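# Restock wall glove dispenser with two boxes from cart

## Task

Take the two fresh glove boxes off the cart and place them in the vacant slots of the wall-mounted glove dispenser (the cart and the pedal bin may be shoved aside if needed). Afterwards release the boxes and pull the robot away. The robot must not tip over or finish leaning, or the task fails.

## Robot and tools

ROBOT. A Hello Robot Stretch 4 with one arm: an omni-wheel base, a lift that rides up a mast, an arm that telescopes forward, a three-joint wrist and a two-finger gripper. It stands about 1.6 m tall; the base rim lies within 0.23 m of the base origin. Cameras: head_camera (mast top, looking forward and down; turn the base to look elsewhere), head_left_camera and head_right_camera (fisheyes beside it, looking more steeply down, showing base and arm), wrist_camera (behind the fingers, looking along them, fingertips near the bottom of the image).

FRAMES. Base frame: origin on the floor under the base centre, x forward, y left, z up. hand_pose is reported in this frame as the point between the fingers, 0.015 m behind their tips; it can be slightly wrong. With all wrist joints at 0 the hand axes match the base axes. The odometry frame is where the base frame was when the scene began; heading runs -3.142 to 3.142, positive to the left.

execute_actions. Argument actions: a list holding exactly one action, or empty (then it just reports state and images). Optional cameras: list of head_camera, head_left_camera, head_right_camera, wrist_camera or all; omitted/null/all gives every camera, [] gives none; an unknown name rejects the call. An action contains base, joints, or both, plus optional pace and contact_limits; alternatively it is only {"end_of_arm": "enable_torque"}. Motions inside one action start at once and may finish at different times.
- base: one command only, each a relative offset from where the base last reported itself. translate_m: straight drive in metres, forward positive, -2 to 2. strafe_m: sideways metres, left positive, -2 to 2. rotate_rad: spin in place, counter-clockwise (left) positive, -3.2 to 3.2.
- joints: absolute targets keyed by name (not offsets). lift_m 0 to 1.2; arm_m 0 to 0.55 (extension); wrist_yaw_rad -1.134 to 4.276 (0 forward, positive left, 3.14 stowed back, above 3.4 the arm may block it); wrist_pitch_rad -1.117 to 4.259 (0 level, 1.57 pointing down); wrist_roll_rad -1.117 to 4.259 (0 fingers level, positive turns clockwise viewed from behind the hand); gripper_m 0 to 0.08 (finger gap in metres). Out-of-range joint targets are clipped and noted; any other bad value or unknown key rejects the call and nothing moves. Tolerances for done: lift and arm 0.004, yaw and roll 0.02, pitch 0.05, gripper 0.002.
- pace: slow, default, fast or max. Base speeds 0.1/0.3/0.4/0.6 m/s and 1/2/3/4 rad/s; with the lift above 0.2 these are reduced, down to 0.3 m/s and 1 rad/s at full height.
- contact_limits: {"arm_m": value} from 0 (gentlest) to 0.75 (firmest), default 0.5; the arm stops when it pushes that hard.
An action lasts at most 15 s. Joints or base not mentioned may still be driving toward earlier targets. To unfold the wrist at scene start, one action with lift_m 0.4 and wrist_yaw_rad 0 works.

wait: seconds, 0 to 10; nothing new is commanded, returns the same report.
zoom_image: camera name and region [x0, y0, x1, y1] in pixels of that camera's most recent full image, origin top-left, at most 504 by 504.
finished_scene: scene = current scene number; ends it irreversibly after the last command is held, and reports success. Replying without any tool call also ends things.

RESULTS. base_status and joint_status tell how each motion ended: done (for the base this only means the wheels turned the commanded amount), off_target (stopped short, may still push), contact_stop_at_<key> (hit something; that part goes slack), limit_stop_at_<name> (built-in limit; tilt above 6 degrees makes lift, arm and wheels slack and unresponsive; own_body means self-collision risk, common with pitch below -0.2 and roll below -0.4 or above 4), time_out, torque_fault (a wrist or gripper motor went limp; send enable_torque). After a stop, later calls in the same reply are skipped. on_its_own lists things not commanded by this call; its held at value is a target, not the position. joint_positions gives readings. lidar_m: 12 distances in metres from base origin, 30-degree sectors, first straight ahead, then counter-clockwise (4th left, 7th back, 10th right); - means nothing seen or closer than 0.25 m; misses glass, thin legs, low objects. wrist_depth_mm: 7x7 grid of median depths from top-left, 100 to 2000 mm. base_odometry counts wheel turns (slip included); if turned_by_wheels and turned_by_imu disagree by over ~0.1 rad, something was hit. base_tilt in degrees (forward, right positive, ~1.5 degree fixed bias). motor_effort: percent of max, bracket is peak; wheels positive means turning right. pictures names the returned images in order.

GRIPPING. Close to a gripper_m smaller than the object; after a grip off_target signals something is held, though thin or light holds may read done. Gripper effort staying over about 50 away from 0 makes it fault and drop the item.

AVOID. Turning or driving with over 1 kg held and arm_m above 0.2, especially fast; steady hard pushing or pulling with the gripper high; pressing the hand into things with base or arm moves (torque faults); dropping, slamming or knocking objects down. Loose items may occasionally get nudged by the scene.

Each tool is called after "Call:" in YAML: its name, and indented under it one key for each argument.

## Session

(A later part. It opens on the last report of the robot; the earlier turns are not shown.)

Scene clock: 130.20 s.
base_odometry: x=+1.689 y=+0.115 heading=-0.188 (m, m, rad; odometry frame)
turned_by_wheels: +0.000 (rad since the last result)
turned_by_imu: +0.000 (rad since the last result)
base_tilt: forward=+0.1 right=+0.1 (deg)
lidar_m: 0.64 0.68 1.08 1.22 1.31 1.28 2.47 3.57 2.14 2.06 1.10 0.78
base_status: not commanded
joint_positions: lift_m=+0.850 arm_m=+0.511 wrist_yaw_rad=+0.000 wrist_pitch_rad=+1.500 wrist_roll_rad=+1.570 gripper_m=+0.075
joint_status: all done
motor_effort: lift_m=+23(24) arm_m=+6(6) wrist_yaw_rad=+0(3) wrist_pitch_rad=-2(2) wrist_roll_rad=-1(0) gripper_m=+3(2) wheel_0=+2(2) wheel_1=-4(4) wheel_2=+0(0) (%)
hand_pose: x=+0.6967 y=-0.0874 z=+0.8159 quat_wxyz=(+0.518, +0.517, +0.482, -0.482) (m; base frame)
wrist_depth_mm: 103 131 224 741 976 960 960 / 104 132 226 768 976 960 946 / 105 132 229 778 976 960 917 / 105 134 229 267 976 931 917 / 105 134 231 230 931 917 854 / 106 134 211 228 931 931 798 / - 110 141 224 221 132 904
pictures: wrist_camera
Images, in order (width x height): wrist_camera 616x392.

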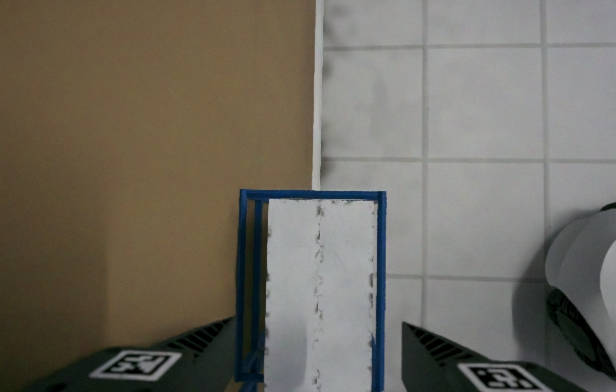

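Call:
execute_actions:
  actions:
    - {"base":{"translate_m":-0.32},"joints":{"arm_m":0.05,"gripper_m":0.08},"pace":"fast"}
  cameras: ["head_camera"]

Call:
execute_actions:
  actions:
    - {"base":{"rotate_rad":-1.6},"joints":{"wrist_pitch_rad":1.57},"pace":"fast"}
  cameras: []

Call:
execute_actions:
  actions:
    - {"base":{"translate_m":1.55},"joints":{"arm_m":0.45,"lift_m":1.08},"pace":"fast"}
  cameras: ["wrist_camera","head_right_camera"]

Scene clock: 145.07 s.
base_odometry: x=+1.374 y=+0.175 heading=-0.189 (m, m, rad; odometry frame)
turned_by_wheels: -0.001 (rad since the last result)
turned_by_imu: -0.001 (rad since the last result)
base_tilt: forward=+0.0 right=+0.1 (deg)
lidar_m: 0.93 1.00 1.28 1.21 1.16 1.02 2.45 3.34 2.59 2.06 1.54 1.10
base_status: done
joint_positions: lift_m=+0.850 arm_m=+0.051 wrist_yaw_rad=+0.000 wrist_pitch_rad=+1.501 wrist_roll_rad=+1.570 gripper_m=+0.080
joint_status: all done
motor_effort: lift_m=+22(23) arm_m=-6(6) wrist_yaw_rad=+1(1) wrist_pitch_rad=-3(3) wrist_roll_rad=-2(1) gripper_m=+0(4) wheel_0=-2(9) wheel_1=-4(8) wheel_2=-2(10) (%)
hand_pose: x=+0.2369 y=-0.0874 z=+0.8159 quat_wxyz=(+0.517, +0.517, +0.482, -0.482) (m; base frame)
wrist_depth_mm: 1042 1060 1042 1008 991 960 946 / 1025 1042 1042 1025 991 931 931 / 1025 1060 1025 976 976 946 917 / 1060 1078 991 976 976 946 917 / 1025 1025 1008 976 759 732 564 / 1025 1025 1008 991 741 715 917 / 1025 109 151 960 741 128 878
pictures: head_camera
Images, in order (width x height): head_camera 420x560.

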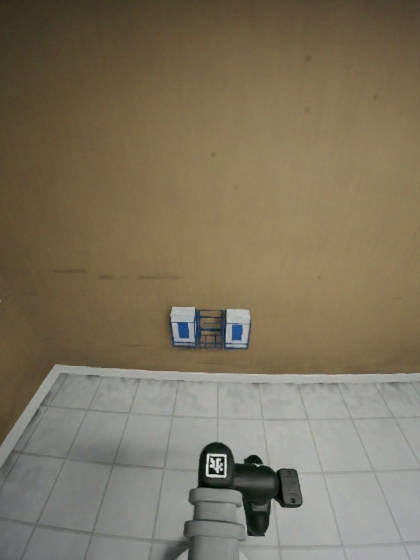

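Scene clock: 147.13 s.
base_odometry: x=+1.374 y=+0.175 heading=-1.788 (m, m, rad; odometry frame)
turned_by_wheels: -1.599 (rad since the last result)
turned_by_imu: -1.567 (rad since the last result)
base_tilt: forward=-0.1 right=+0.0 (deg)
lidar_m: 2.06 1.59 1.09 0.95 1.00 1.31 1.23 1.18 1.03 2.17 3.28 2.59
base_status: done
joint_positions: lift_m=+0.850 arm_m=+0.051 wrist_yaw_rad=+0.000 wrist_pitch_rad=+1.570 wrist_roll_rad=+1.570 gripper_m=+0.080
joint_status: all done
motor_effort: lift_m=+22(22) arm_m=-6(6) wrist_yaw_rad=-1(0) wrist_pitch_rad=+1(5) wrist_roll_rad=-3(3) gripper_m=+2(2) wheel_0=+3(8) wheel_1=+4(10) wheel_2=+1(7) (%)
hand_pose: x=+0.2223 y=-0.0874 z=+0.8154 quat_wxyz=(+0.500, +0.500, +0.500, -0.500) (m; base frame)
wrist_depth_mm: 1025 1042 1025 1008 991 1008 991 / 1008 1008 991 1008 976 991 1008 / 1025 976 1008 1008 976 960 976 / 991 991 991 991 891 960 960 / 991 976 991 976 750 750 477 / 991 976 960 960 750 741 931 / 976 109 151 960 741 128 931
pictures: none
No camera images: the call's "cameras" was empty. Leave "cameras" out to get every camera's image.

Scene clock: 152.47 s.
base_odometry: x=+1.041 y=-1.339 heading=-1.788 (m, m, rad; odometry frame)
turned_by_wheels: +0.000 (rad since the last result)
turned_by_imu: +0.000 (rad since the last result)
base_tilt: forward=-0.1 right=+0.0 (deg)
lidar_m: 0.51 0.93 1.19 1.11 1.14 1.57 2.82 2.29 2.99 3.17 1.39 0.55
base_status: done
joint_positions: lift_m=+1.080 arm_m=+0.449 wrist_yaw_rad=+0.000 wrist_pitch_rad=+1.570 wrist_roll_rad=+1.570 gripper_m=+0.080
joint_status: all done
motor_effort: lift_m=+22(25) arm_m=+6(8) wrist_yaw_rad=+0(1) wrist_pitch_rad=+0(0) wrist_roll_rad=+0(2) gripper_m=+1(1) wheel_0=+1(6) wheel_1=+3(8) wheel_2=+1(11) (%)
hand_pose: x=+0.6200 y=-0.0874 z=+1.0454 quat_wxyz=(+0.501, +0.500, +0.500, -0.499) (m; base frame)
wrist_depth_mm: 449 627 1229 1255 1255 1229 1229 / 442 559 554 549 1205 1229 1205 / 445 549 549 544 1229 1205 1229 / 445 549 549 535 1229 1182 1182 / 442 539 539 535 1182 991 991 / 421 297 459 535 1182 991 960 / 421 109 151 530 462 129 1182
pictures: head_right_camera, wrist_camera
Images, in order (width x height): head_right_camera 420x672, wrist_camera 616x392.

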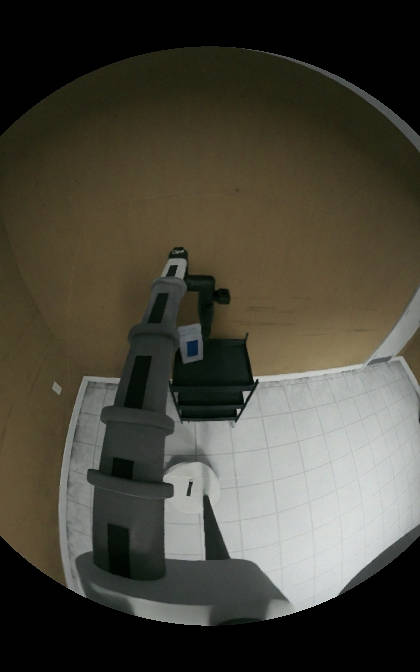

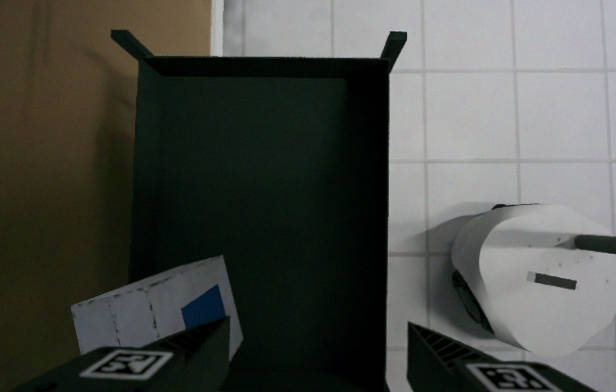

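Call:
execute_actions:
  actions:
    - {"base":{"translate_m":0.09},"joints":{"arm_m":0.505,"wrist_roll_rad":1.29}}
  cameras: []

Call:
execute_actions:
  actions:
    - {"base":{"strafe_m":0.077},"joints":{"lift_m":1.0}}
  cameras: ["wrist_camera"]

Scene clock: 160.23 s.
base_odometry: x=+1.022 y=-1.427 heading=-1.787 (m, m, rad; odometry frame)
turned_by_wheels: +0.001 (rad since the last result)
turned_by_imu: +0.000 (rad since the last result)
base_tilt: forward=+0.0 right=+0.0 (deg)
lidar_m: 0.42 0.86 1.17 1.09 1.18 1.56 2.91 2.39 3.12 3.19 1.23 0.46
base_status: done
joint_positions: lift_m=+1.080 arm_m=+0.504 wrist_yaw_rad=+0.000 wrist_pitch_rad=+1.570 wrist_roll_rad=+1.290 gripper_m=+0.080
joint_status: all done
motor_effort: lift_m=+22(22) arm_m=+7(8) wrist_yaw_rad=-1(1) wrist_pitch_rad=-1(0) wrist_roll_rad=-4(6) gripper_m=+2(2) wheel_0=+3(6) wheel_1=+5(8) wheel_2=+0(9) (%)
hand_pose: x=+0.6750 y=-0.0874 z=+1.0454 quat_wxyz=(+0.565, +0.425, +0.565, -0.425) (m; base frame)
wrist_depth_mm: 202 273 433 904 1229 1255 1205 / 209 293 488 549 549 1255 1229 / 220 317 554 544 535 539 1229 / 233 343 603 539 539 535 1182 / 247 377 603 535 525 535 1182 / 264 415 530 293 525 530 960 / 273 109 150 291 517 128 946
pictures: none
No camera images: the call's "cameras" was empty. Leave "cameras" out to get every camera's image.

Scene clock: 161.57 s.
base_odometry: x=+1.097 y=-1.443 heading=-1.787 (m, m, rad; odometry frame)
turned_by_wheels: +0.000 (rad since the last result)
turned_by_imu: +0.000 (rad since the last result)
base_tilt: forward=+0.1 right=+0.0 (deg)
lidar_m: 0.43 0.87 1.10 1.03 1.07 1.47 2.88 2.42 3.14 3.25 0.61 0.44
base_status: done
joint_positions: lift_m=+1.000 arm_m=+0.504 wrist_yaw_rad=+0.000 wrist_pitch_rad=+1.570 wrist_roll_rad=+1.290 gripper_m=+0.080
joint_status: all done
motor_effort: lift_m=+18(21) arm_m=+7(6) wrist_yaw_rad=-2(0) wrist_pitch_rad=-1(0) wrist_roll_rad=-3(2) gripper_m=+3(1) wheel_0=+0(10) wheel_1=+2(11) wheel_2=-1(1) (%)
hand_pose: x=+0.6750 y=-0.0874 z=+0.9657 quat_wxyz=(+0.565, +0.425, +0.565, -0.425) (m; base frame)
wrist_depth_mm: 199 270 427 473 466 452 439 / 205 290 480 466 462 459 459 / 217 312 530 459 459 455 449 / 229 338 539 459 455 449 445 / 244 370 530 215 452 449 1098 / 259 404 455 213 449 445 891 / 267 109 150 211 212 128 866
pictures: wrist_camera
Images, in order (width x height): wrist_camera 616x392.

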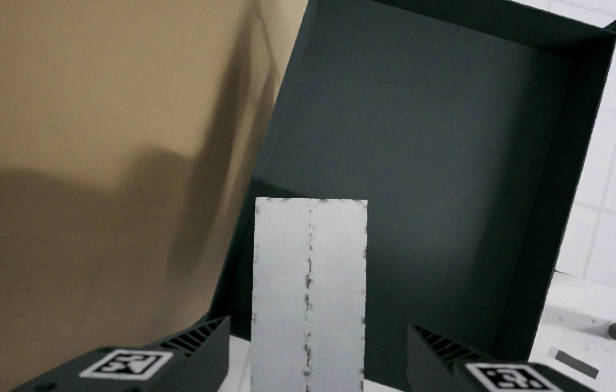

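Call:
execute_actions:
  actions:
    - {"joints":{"lift_m":0.917,"arm_m":0.51}}
  cameras: ["wrist_camera"]

Call:
execute_actions:
  actions:
    - {"joints":{"gripper_m":0.05}}
  cameras: []

Call:
execute_actions:
  actions:
    - {"joints":{"lift_m":1.11}}
  cameras: ["wrist_camera"]

Call:
execute_actions:
  actions:
    - {"base":{"translate_m":-1.79},"joints":{"arm_m":0.15,"wrist_roll_rad":1.57}}
  cameras: []

Call:
execute_actions:
  actions:
    - {"base":{"rotate_rad":1.6},"joints":{"lift_m":1.02,"wrist_pitch_rad":1.52}}
  cameras: []

Call:
execute_actions:
  actions:
    - {"base":{"translate_m":0.243},"joints":{"arm_m":0.34}}
  cameras: ["wrist_camera"]

Scene clock: 171.23 s.
base_odometry: x=+1.097 y=-1.443 heading=-1.787 (m, m, rad; odometry frame)
turned_by_wheels: +0.000 (rad since the last result)
turned_by_imu: +0.000 (rad since the last result)
base_tilt: forward=+0.2 right=+0.1 (deg)
lidar_m: 0.41 0.86 1.12 1.05 1.07 1.48 2.90 2.42 3.14 3.25 0.62 0.45
base_status: not commanded
joint_positions: lift_m=+0.917 arm_m=+0.509 wrist_yaw_rad=+0.000 wrist_pitch_rad=+1.570 wrist_roll_rad=+1.290 gripper_m=+0.080
joint_status: all done
motor_effort: lift_m=+18(18) arm_m=+6(7) wrist_yaw_rad=-1(0) wrist_pitch_rad=+0(1) wrist_roll_rad=-3(2) gripper_m=+1(2) wheel_0=+0(0) wheel_1=+2(3) wheel_2=-1(0) (%)
hand_pose: x=+0.6799 y=-0.0874 z=+0.8827 quat_wxyz=(+0.565, +0.425, +0.565, -0.425) (m; base frame)
wrist_depth_mm: 193 260 415 379 382 375 375 / 200 281 462 377 373 373 373 / 211 301 455 375 377 373 366 / 223 327 469 133 368 370 366 / 237 359 310 132 132 366 364 / 252 394 150 131 130 362 359 / 262 109 131 130 130 128 329
pictures: wrist_camera
Images, in order (width x height): wrist_camera 616x392.

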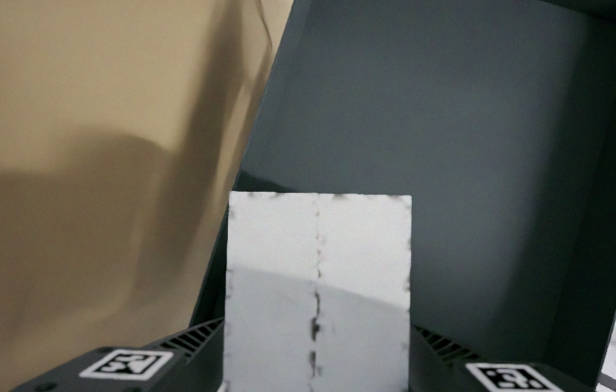

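Scene clock: 172.20 s.
base_odometry: x=+1.097 y=-1.443 heading=-1.787 (m, m, rad; odometry frame)
turned_by_wheels: +0.000 (rad since the last result)
turned_by_imu: +0.000 (rad since the last result)
base_tilt: forward=+0.0 right=-0.2 (deg)
lidar_m: 0.41 0.86 1.08 1.03 1.08 1.46 2.91 2.44 3.10 3.25 0.59 0.42
base_status: not commanded
joint_positions: lift_m=+0.917 arm_m=+0.509 wrist_yaw_rad=+0.000 wrist_pitch_rad=+1.570 wrist_roll_rad=+1.290 gripper_m=+0.063
joint_status: gripper_m off_target (ended at +0.063, target +0.050)
on_its_own: gripper_m is held at +0.058, not at your +0.050, by its contact guard: the fingers met something
motor_effort: lift_m=+18(18) arm_m=+6(6) wrist_yaw_rad=-1(1) wrist_pitch_rad=+0(0) wrist_roll_rad=-3(2) gripper_m=-31(32) wheel_0=+0(0) wheel_1=+3(3) wheel_2=+0(0) (%)
hand_pose: x=+0.6800 y=-0.0874 z=+0.8827 quat_wxyz=(+0.565, +0.425, +0.565, -0.425) (m; base frame)
wrist_depth_mm: 193 260 413 382 382 377 375 / 199 281 466 377 377 370 370 / 211 304 452 377 375 375 368 / 222 327 469 133 368 368 368 / 236 357 309 132 132 368 366 / 251 392 303 131 130 366 359 / 268 112 130 130 129 359 330
pictures: none
No camera images: the call's "cameras" was empty. Leave "cameras" out to get every camera's image.

Scene clock: 174.10 s.
base_odometry: x=+1.097 y=-1.443 heading=-1.787 (m, m, rad; odometry frame)
turned_by_wheels: +0.000 (rad since the last result)
turned_by_imu: +0.000 (rad since the last result)
base_tilt: forward=+0.1 right=+0.0 (deg)
lidar_m: 0.42 0.87 1.06 1.03 1.09 1.47 2.92 2.40 3.11 3.24 0.61 0.44
base_status: not commanded
joint_positions: lift_m=+1.110 arm_m=+0.509 wrist_yaw_rad=+0.000 wrist_pitch_rad=+1.570 wrist_roll_rad=+1.290 gripper_m=+0.063
joint_status: all done
on_its_own: gripper_m is held at +0.058, not at your +0.050, by its contact guard: the fingers met something
motor_effort: lift_m=+25(27) arm_m=+6(7) wrist_yaw_rad=-1(0) wrist_pitch_rad=+0(2) wrist_roll_rad=-4(2) gripper_m=-33(31) wheel_0=+0(0) wheel_1=+3(3) wheel_2=+0(0) (%)
hand_pose: x=+0.6800 y=-0.0874 z=+1.0752 quat_wxyz=(+0.565, +0.425, +0.565, -0.425) (m; base frame)
wrist_depth_mm: 193 262 415 661 574 1255 1229 / 200 281 466 574 574 569 1255 / 211 304 535 564 574 569 1229 / 224 329 508 133 564 554 1229 / 236 357 512 132 132 559 1182 / 253 394 449 131 131 554 976 / 268 112 130 130 129 549 991
pictures: wrist_camera
Images, in order (width x height): wrist_camera 616x392.

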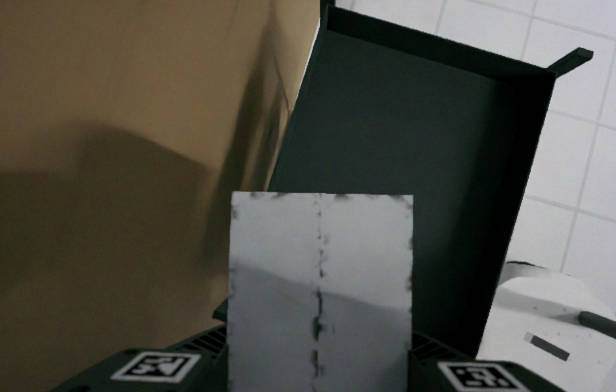

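Scene clock: 181.57 s.
base_odometry: x=+1.481 y=+0.305 heading=-1.787 (m, m, rad; odometry frame)
turned_by_wheels: -0.001 (rad since the last result)
turned_by_imu: +0.000 (rad since the last result)
base_tilt: forward=+0.2 right=+0.1 (deg)
lidar_m: 0.28 1.47 0.93 0.88 1.02 1.14 1.07 1.14 1.01 1.68 3.39 0.28
base_status: done
joint_positions: lift_m=+1.110 arm_m=+0.151 wrist_yaw_rad=+0.000 wrist_pitch_rad=+1.570 wrist_roll_rad=+1.570 gripper_m=+0.063
joint_status: all done
on_its_own: gripper_m is held at +0.058, not at your +0.050, by its contact guard: the fingers met something
motor_effort: lift_m=+25(25) arm_m=-6(7) wrist_yaw_rad=+1(2) wrist_pitch_rad=-1(2) wrist_roll_rad=-1(2) gripper_m=-32(32) wheel_0=-1(6) wheel_1=-5(9) wheel_2=-1(12) (%)
hand_pose: x=+0.3221 y=-0.0874 z=+1.0752 quat_wxyz=(+0.500, +0.500, +0.500, -0.500) (m; base frame)
wrist_depth_mm: 1336 1281 1308 1308 1281 1255 1255 / 1308 1308 1281 1281 1281 1229 1229 / 1308 1255 1308 1255 1281 1229 1229 / 1281 1281 1255 133 1008 1229 1229 / 1281 1255 1229 132 132 1025 1229 / 1255 1229 1255 131 130 991 1205 / 1229 112 131 130 129 1182 1229
pictures: none
No camera images: the call's "cameras" was empty. Leave "cameras" out to get every camera's image.

Scene clock: 184.10 s.
base_odometry: x=+1.481 y=+0.305 heading=-0.188 (m, m, rad; odometry frame)
turned_by_wheels: +1.599 (rad since the last result)
turned_by_imu: +1.567 (rad since the last result)
base_tilt: forward=-0.1 right=+0.1 (deg)
lidar_m: 0.28 1.01 1.13 1.07 1.13 1.02 1.94 3.43 2.74 2.21 1.45 0.31
base_status: done
joint_positions: lift_m=+1.020 arm_m=+0.151 wrist_yaw_rad=+0.000 wrist_pitch_rad=+1.520 wrist_roll_rad=+1.570 gripper_m=+0.063
joint_status: all done
on_its_own: gripper_m is held at +0.058, not at your +0.050, by its contact guard: the fingers met something
motor_effort: lift_m=+20(24) arm_m=-6(7) wrist_yaw_rad=-1(1) wrist_pitch_rad=+0(10) wrist_roll_rad=-1(2) gripper_m=-33(32) wheel_0=-2(7) wheel_1=-3(10) wheel_2=-1(11) (%)
hand_pose: x=+0.3328 y=-0.0874 z=+0.9858 quat_wxyz=(+0.513, +0.512, +0.487, -0.487) (m; base frame)
wrist_depth_mm: 854 1205 1229 1182 1160 1160 1160 / 866 1182 1182 1205 1160 1138 1138 / 842 1205 1255 1205 1160 1160 1118 / 854 1182 1182 133 917 1118 1118 / 866 1182 1182 132 132 904 798 / 854 1182 1205 131 131 891 1098 / 866 112 130 130 129 891 1078
pictures: none
No camera images: the call's "cameras" was empty. Leave "cameras" out to get every camera's image.

Scene clock: 186.37 s.
base_odometry: x=+1.720 y=+0.260 heading=-0.187 (m, m, rad; odometry frame)
turned_by_wheels: +0.000 (rad since the last result)
turned_by_imu: +0.000 (rad since the last result)
base_tilt: forward=+0.0 right=+0.0 (deg)
lidar_m: 0.47 0.77 1.03 1.07 1.14 1.23 1.95 3.67 2.30 2.25 1.09 0.50
base_status: done
joint_positions: lift_m=+1.020 arm_m=+0.339 wrist_yaw_rad=+0.000 wrist_pitch_rad=+1.520 wrist_roll_rad=+1.570 gripper_m=+0.063
joint_status: all done
on_its_own: gripper_m is held at +0.058, not at your +0.050, by its contact guard: the fingers met something
motor_effort: lift_m=+21(20) arm_m=+6(7) wrist_yaw_rad=-1(0) wrist_pitch_rad=-1(5) wrist_roll_rad=-1(2) gripper_m=-32(32) wheel_0=+2(7) wheel_1=+4(9) wheel_2=-1(10) (%)
hand_pose: x=+0.5206 y=-0.0874 z=+0.9858 quat_wxyz=(+0.513, +0.512, +0.487, -0.487) (m; base frame)
wrist_depth_mm: 304 436 778 1182 1160 1138 1160 / 306 418 580 1160 1138 1138 1118 / 307 415 449 1160 1160 1160 1138 / 309 445 445 133 1138 1118 1098 / 307 449 597 132 132 904 891 / 310 436 442 131 131 904 878 / 310 112 130 130 129 891 866
pictures: wrist_camera
Images, in order (width x height): wrist_camera 616x392.

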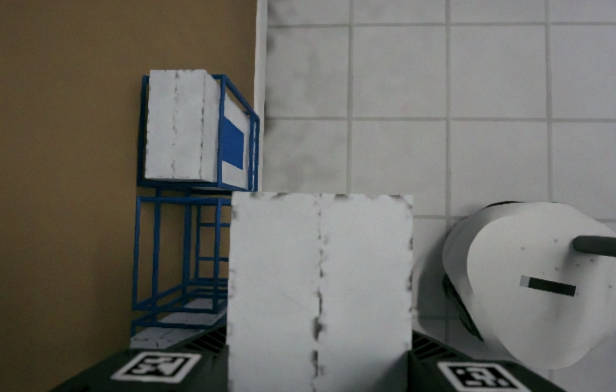

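Call:
execute_actions:
  actions:
    - {"base":{"strafe_m":0.004},"joints":{"arm_m":0.508,"lift_m":0.975},"contact_limits":{"arm_m":0.2}}
  cameras: ["head_right_camera"]

Call:
zoom_image:
  camera: "head_right_camera"
  region: [160,320,250,410]

Scene clock: 195.27 s.
base_odometry: x=+1.721 y=+0.264 heading=-0.188 (m, m, rad; odometry frame)
turned_by_wheels: +0.000 (rad since the last result)
turned_by_imu: +0.000 (rad since the last result)
base_tilt: forward=+0.1 right=+0.1 (deg)
lidar_m: 0.60 0.77 1.05 1.08 1.16 1.24 1.91 3.66 2.29 2.23 1.08 0.68
base_status: done
joint_positions: lift_m=+0.975 arm_m=+0.507 wrist_yaw_rad=+0.000 wrist_pitch_rad=+1.520 wrist_roll_rad=+1.570 gripper_m=+0.063
joint_status: all done
on_its_own: gripper_m is held at +0.058, not at your +0.050, by its contact guard: the fingers met something
motor_effort: lift_m=+20(19) arm_m=+6(7) wrist_yaw_rad=-1(0) wrist_pitch_rad=-2(3) wrist_roll_rad=-1(1) gripper_m=-32(32) wheel_0=+1(7) wheel_1=-3(9) wheel_2=+0(1) (%)
contact_limits: arm_m 0.2
hand_pose: x=+0.6885 y=-0.0874 z=+0.9408 quat_wxyz=(+0.513, +0.512, +0.487, -0.487) (m; base frame)
wrist_depth_mm: 107 137 239 661 1138 1098 1098 / 105 138 242 359 1118 1078 1098 / 106 139 245 357 1098 1078 1078 / 106 140 204 134 1078 1078 1042 / 107 140 187 132 132 1060 854 / 107 141 187 131 131 1042 842 / 107 112 130 130 129 1060 1008
pictures: head_right_camera
Images, in order (width x height): head_right_camera 420x672.

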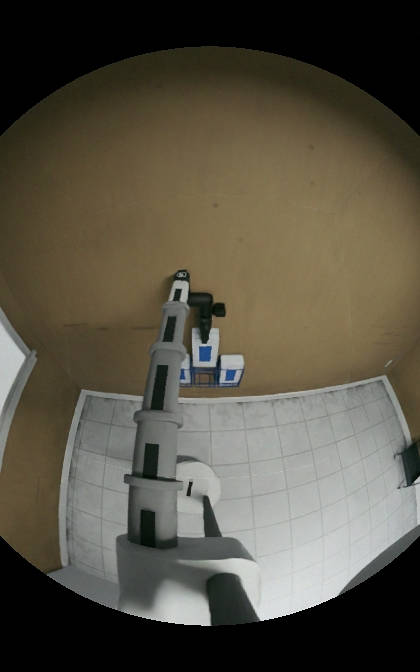

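Region (160, 320, 250, 410) of head_right_camera's 420x672 image, scaled by 5.600, with more detail than that image has.

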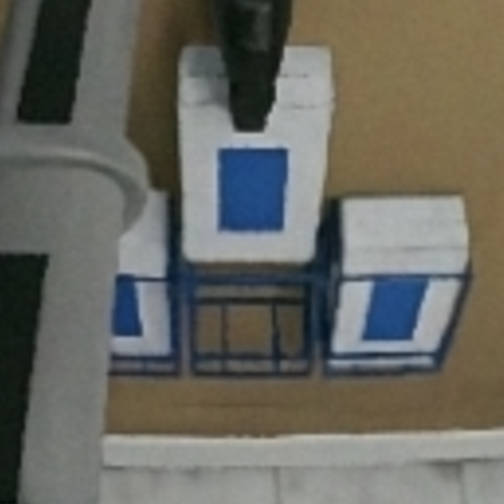

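Call:
execute_actions:
  actions:
    - {"base":{"strafe_m":-0.004},"joints":{"lift_m":0.925,"arm_m":0.504},"pace":"slow"}
  cameras: ["head_right_camera"]

Call:
zoom_image:
  camera: "head_right_camera"
  region: [160,320,250,410]

Scene clock: 200.97 s.
base_odometry: x=+1.720 y=+0.260 heading=-0.188 (m, m, rad; odometry frame)
turned_by_wheels: +0.000 (rad since the last result)
turned_by_imu: +0.000 (rad since the last result)
base_tilt: forward=+0.0 right=+0.1 (deg)
lidar_m: 0.64 0.76 1.08 1.07 1.16 1.21 1.93 3.67 2.29 2.23 1.06 0.65
base_status: done
joint_positions: lift_m=+0.925 arm_m=+0.505 wrist_yaw_rad=+0.000 wrist_pitch_rad=+1.520 wrist_roll_rad=+1.570 gripper_m=+0.063
joint_status: all done
on_its_own: gripper_m is held at +0.058, not at your +0.050, by its contact guard: the fingers met something
motor_effort: lift_m=+20(19) arm_m=-7(7) wrist_yaw_rad=+0(0) wrist_pitch_rad=-1(1) wrist_roll_rad=-1(1) gripper_m=-31(33) wheel_0=+4(7) wheel_1=-6(9) wheel_2=+1(2) (%)
hand_pose: x=+0.6868 y=-0.0874 z=+0.8909 quat_wxyz=(+0.513, +0.512, +0.487, -0.487) (m; base frame)
wrist_depth_mm: 107 140 246 312 1042 1042 1025 / 108 141 248 310 1060 1025 1025 / 108 142 251 306 1060 1025 1008 / 109 143 208 133 1042 1025 1025 / 109 144 191 132 132 1042 798 / 109 145 191 131 131 1008 788 / 109 112 130 130 130 991 976
pictures: head_right_camera
Images, in order (width x height): head_right_camera 420x672.

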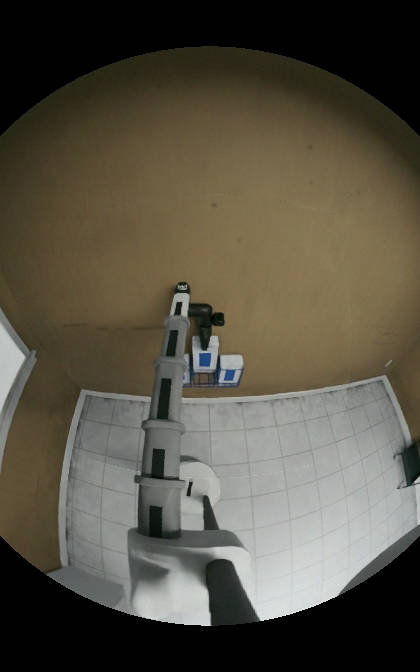

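Region (160, 320, 250, 410) of head_right_camera's 420x672 image, scaled by 5.600, with more detail than that image has.

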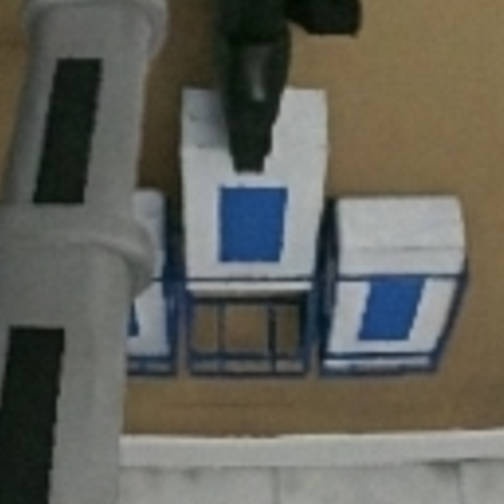

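Clean entry.

Call:
execute_actions:
  actions:
    - {"joints":{"lift_m":0.772,"arm_m":0.511},"pace":"slow"}
  cameras: []

Call:
execute_actions:
  actions:
    - {"joints":{"gripper_m":0.075}}
  cameras: []

Call:
execute_actions:
  actions:
    - {"joints":{"lift_m":0.85}}
  cameras: ["wrist_camera"]

Scene clock: 210.47 s.
base_odometry: x=+1.720 y=+0.260 heading=-0.188 (m, m, rad; odometry frame)
turned_by_wheels: +0.000 (rad since the last result)
turned_by_imu: +0.000 (rad since the last result)
base_tilt: forward=+0.0 right=+0.0 (deg)
lidar_m: 0.63 0.75 1.04 1.06 1.15 1.23 1.90 3.68 2.30 2.22 1.07 0.68
base_status: not commanded
joint_positions: lift_m=+0.772 arm_m=+0.510 wrist_yaw_rad=+0.000 wrist_pitch_rad=+1.520 wrist_roll_rad=+1.570 gripper_m=+0.063
joint_status: all done
on_its_own: gripper_m is held at +0.058, not at your +0.050, by its contact guard: the fingers met something
motor_effort: lift_m=+20(20) arm_m=+6(8) wrist_yaw_rad=-1(1) wrist_pitch_rad=-2(2) wrist_roll_rad=-2(1) gripper_m=-31(33) wheel_0=+4(4) wheel_1=-5(5) wheel_2=+0(0) (%)
hand_pose: x=+0.6915 y=-0.0874 z=+0.7379 quat_wxyz=(+0.513, +0.512, +0.487, -0.487) (m; base frame)
wrist_depth_mm: 103 132 189 154 187 891 878 / 104 132 176 153 185 878 878 / 104 134 190 171 239 878 866 / 105 135 190 133 304 854 866 / 105 135 180 132 132 866 798 / 106 136 181 131 131 854 768 / - 111 131 130 129 854 831
pictures: none
No camera images: the call's "cameras" was empty. Leave "cameras" out to get every camera's image.

Scene clock: 211.27 s.
base_odometry: x=+1.720 y=+0.260 heading=-0.188 (m, m, rad; odometry frame)
turned_by_wheels: +0.000 (rad since the last result)
turned_by_imu: +0.000 (rad since the last result)
base_tilt: forward=+0.0 right=+0.1 (deg)
lidar_m: 0.63 0.75 1.02 1.07 1.17 1.23 1.93 3.70 2.28 2.22 1.08 0.67
base_status: not commanded
joint_positions: lift_m=+0.772 arm_m=+0.510 wrist_yaw_rad=+0.000 wrist_pitch_rad=+1.520 wrist_roll_rad=+1.570 gripper_m=+0.075
joint_status: all done
motor_effort: lift_m=+20(20) arm_m=+7(7) wrist_yaw_rad=+0(1) wrist_pitch_rad=+0(2) wrist_roll_rad=-2(1) gripper_m=+2(33) wheel_0=+4(4) wheel_1=-5(5) wheel_2=+0(0) (%)
hand_pose: x=+0.6916 y=-0.0874 z=+0.7379 quat_wxyz=(+0.513, +0.512, +0.487, -0.487) (m; base frame)
wrist_depth_mm: - 131 187 155 188 917 878 / 103 132 189 154 187 878 878 / 103 132 191 170 213 891 878 / 104 134 192 189 866 842 854 / 104 134 178 149 181 878 798 / 105 135 157 148 180 866 778 / - 110 141 147 146 132 831
pictures: none
No camera images: the call's "cameras" was empty. Leave "cameras" out to get every camera's image.

Scene clock: 212.57 s.
base_odometry: x=+1.720 y=+0.260 heading=-0.188 (m, m, rad; odometry frame)
turned_by_wheels: +0.000 (rad since the last result)
turned_by_imu: +0.000 (rad since the last result)
base_tilt: forward=+0.2 right=+0.0 (deg)
lidar_m: 0.64 0.78 1.06 1.07 1.16 1.23 1.93 3.66 2.30 2.22 1.07 0.67
base_status: not commanded
joint_positions: lift_m=+0.850 arm_m=+0.510 wrist_yaw_rad=+0.000 wrist_pitch_rad=+1.520 wrist_roll_rad=+1.570 gripper_m=+0.075
joint_status: all done
motor_effort: lift_m=+23(23) arm_m=+6(6) wrist_yaw_rad=-1(0) wrist_pitch_rad=-1(0) wrist_roll_rad=-2(3) gripper_m=+3(1) wheel_0=+4(3) wheel_1=-5(6) wheel_2=+0(0) (%)
hand_pose: x=+0.6916 y=-0.0874 z=+0.8156 quat_wxyz=(+0.513, +0.512, +0.487, -0.487) (m; base frame)
wrist_depth_mm: - 131 229 237 960 976 946 / 103 132 230 235 991 960 931 / 104 133 234 233 976 960 946 / 104 134 235 266 960 946 931 / 105 134 238 228 960 931 798 / 105 135 216 226 960 946 768 / - 110 141 224 221 132 917
pictures: wrist_camera
Images, in order (width x height): wrist_camera 616x392.

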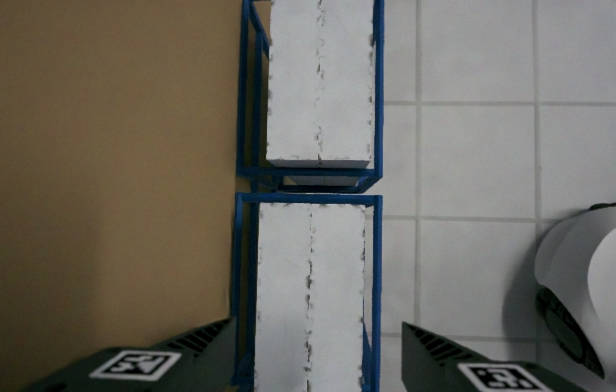

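Call:
execute_actions:
  actions:
    - {"base":{"translate_m":-0.5},"joints":{"arm_m":0.0},"pace":"fast"}
  cameras: ["head_camera"]

Call:
finished_scene:
  scene: 2

Scene clock: 218.90 s.
base_odometry: x=+1.229 y=+0.353 heading=-0.188 (m, m, rad; odometry frame)
turned_by_wheels: +0.000 (rad since the last result)
turned_by_imu: +0.000 (rad since the last result)
base_tilt: forward=+0.0 right=+0.1 (deg)
lidar_m: 1.13 1.29 1.12 1.10 0.91 0.81 1.90 3.15 2.76 2.18 1.79 1.20
base_status: done
joint_positions: lift_m=+0.850 arm_m=+0.001 wrist_yaw_rad=+0.000 wrist_pitch_rad=+1.520 wrist_roll_rad=+1.570 gripper_m=+0.075
joint_status: all done
motor_effort: lift_m=+23(23) arm_m=-6(8) wrist_yaw_rad=-1(1) wrist_pitch_rad=-2(2) wrist_roll_rad=+0(2) gripper_m=+1(1) wheel_0=+0(8) wheel_1=-2(10) wheel_2=-1(11) (%)
hand_pose: x=+0.1827 y=-0.0874 z=+0.8156 quat_wxyz=(+0.513, +0.512, +0.487, -0.487) (m; base frame)
wrist_depth_mm: 1078 1078 1025 1008 1025 976 960 / 1078 1042 1025 1025 976 976 946 / 1042 1042 1025 991 976 946 976 / 1060 1042 1008 1008 820 946 931 / 1060 1025 991 976 750 732 436 / 1042 1025 991 976 741 732 904 / 1025 110 141 976 732 133 891
pictures: head_camera
Images, in order (width x height): head_camera 420x560.

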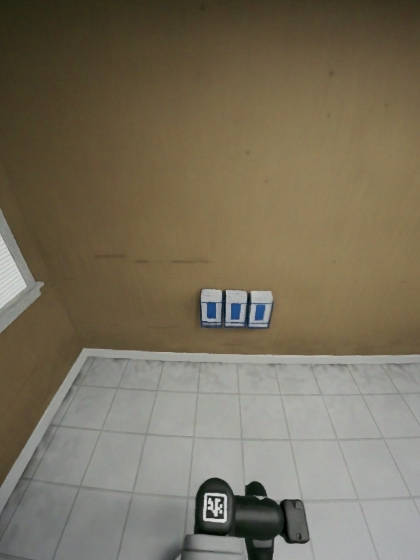

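The scene is finished: the task was done.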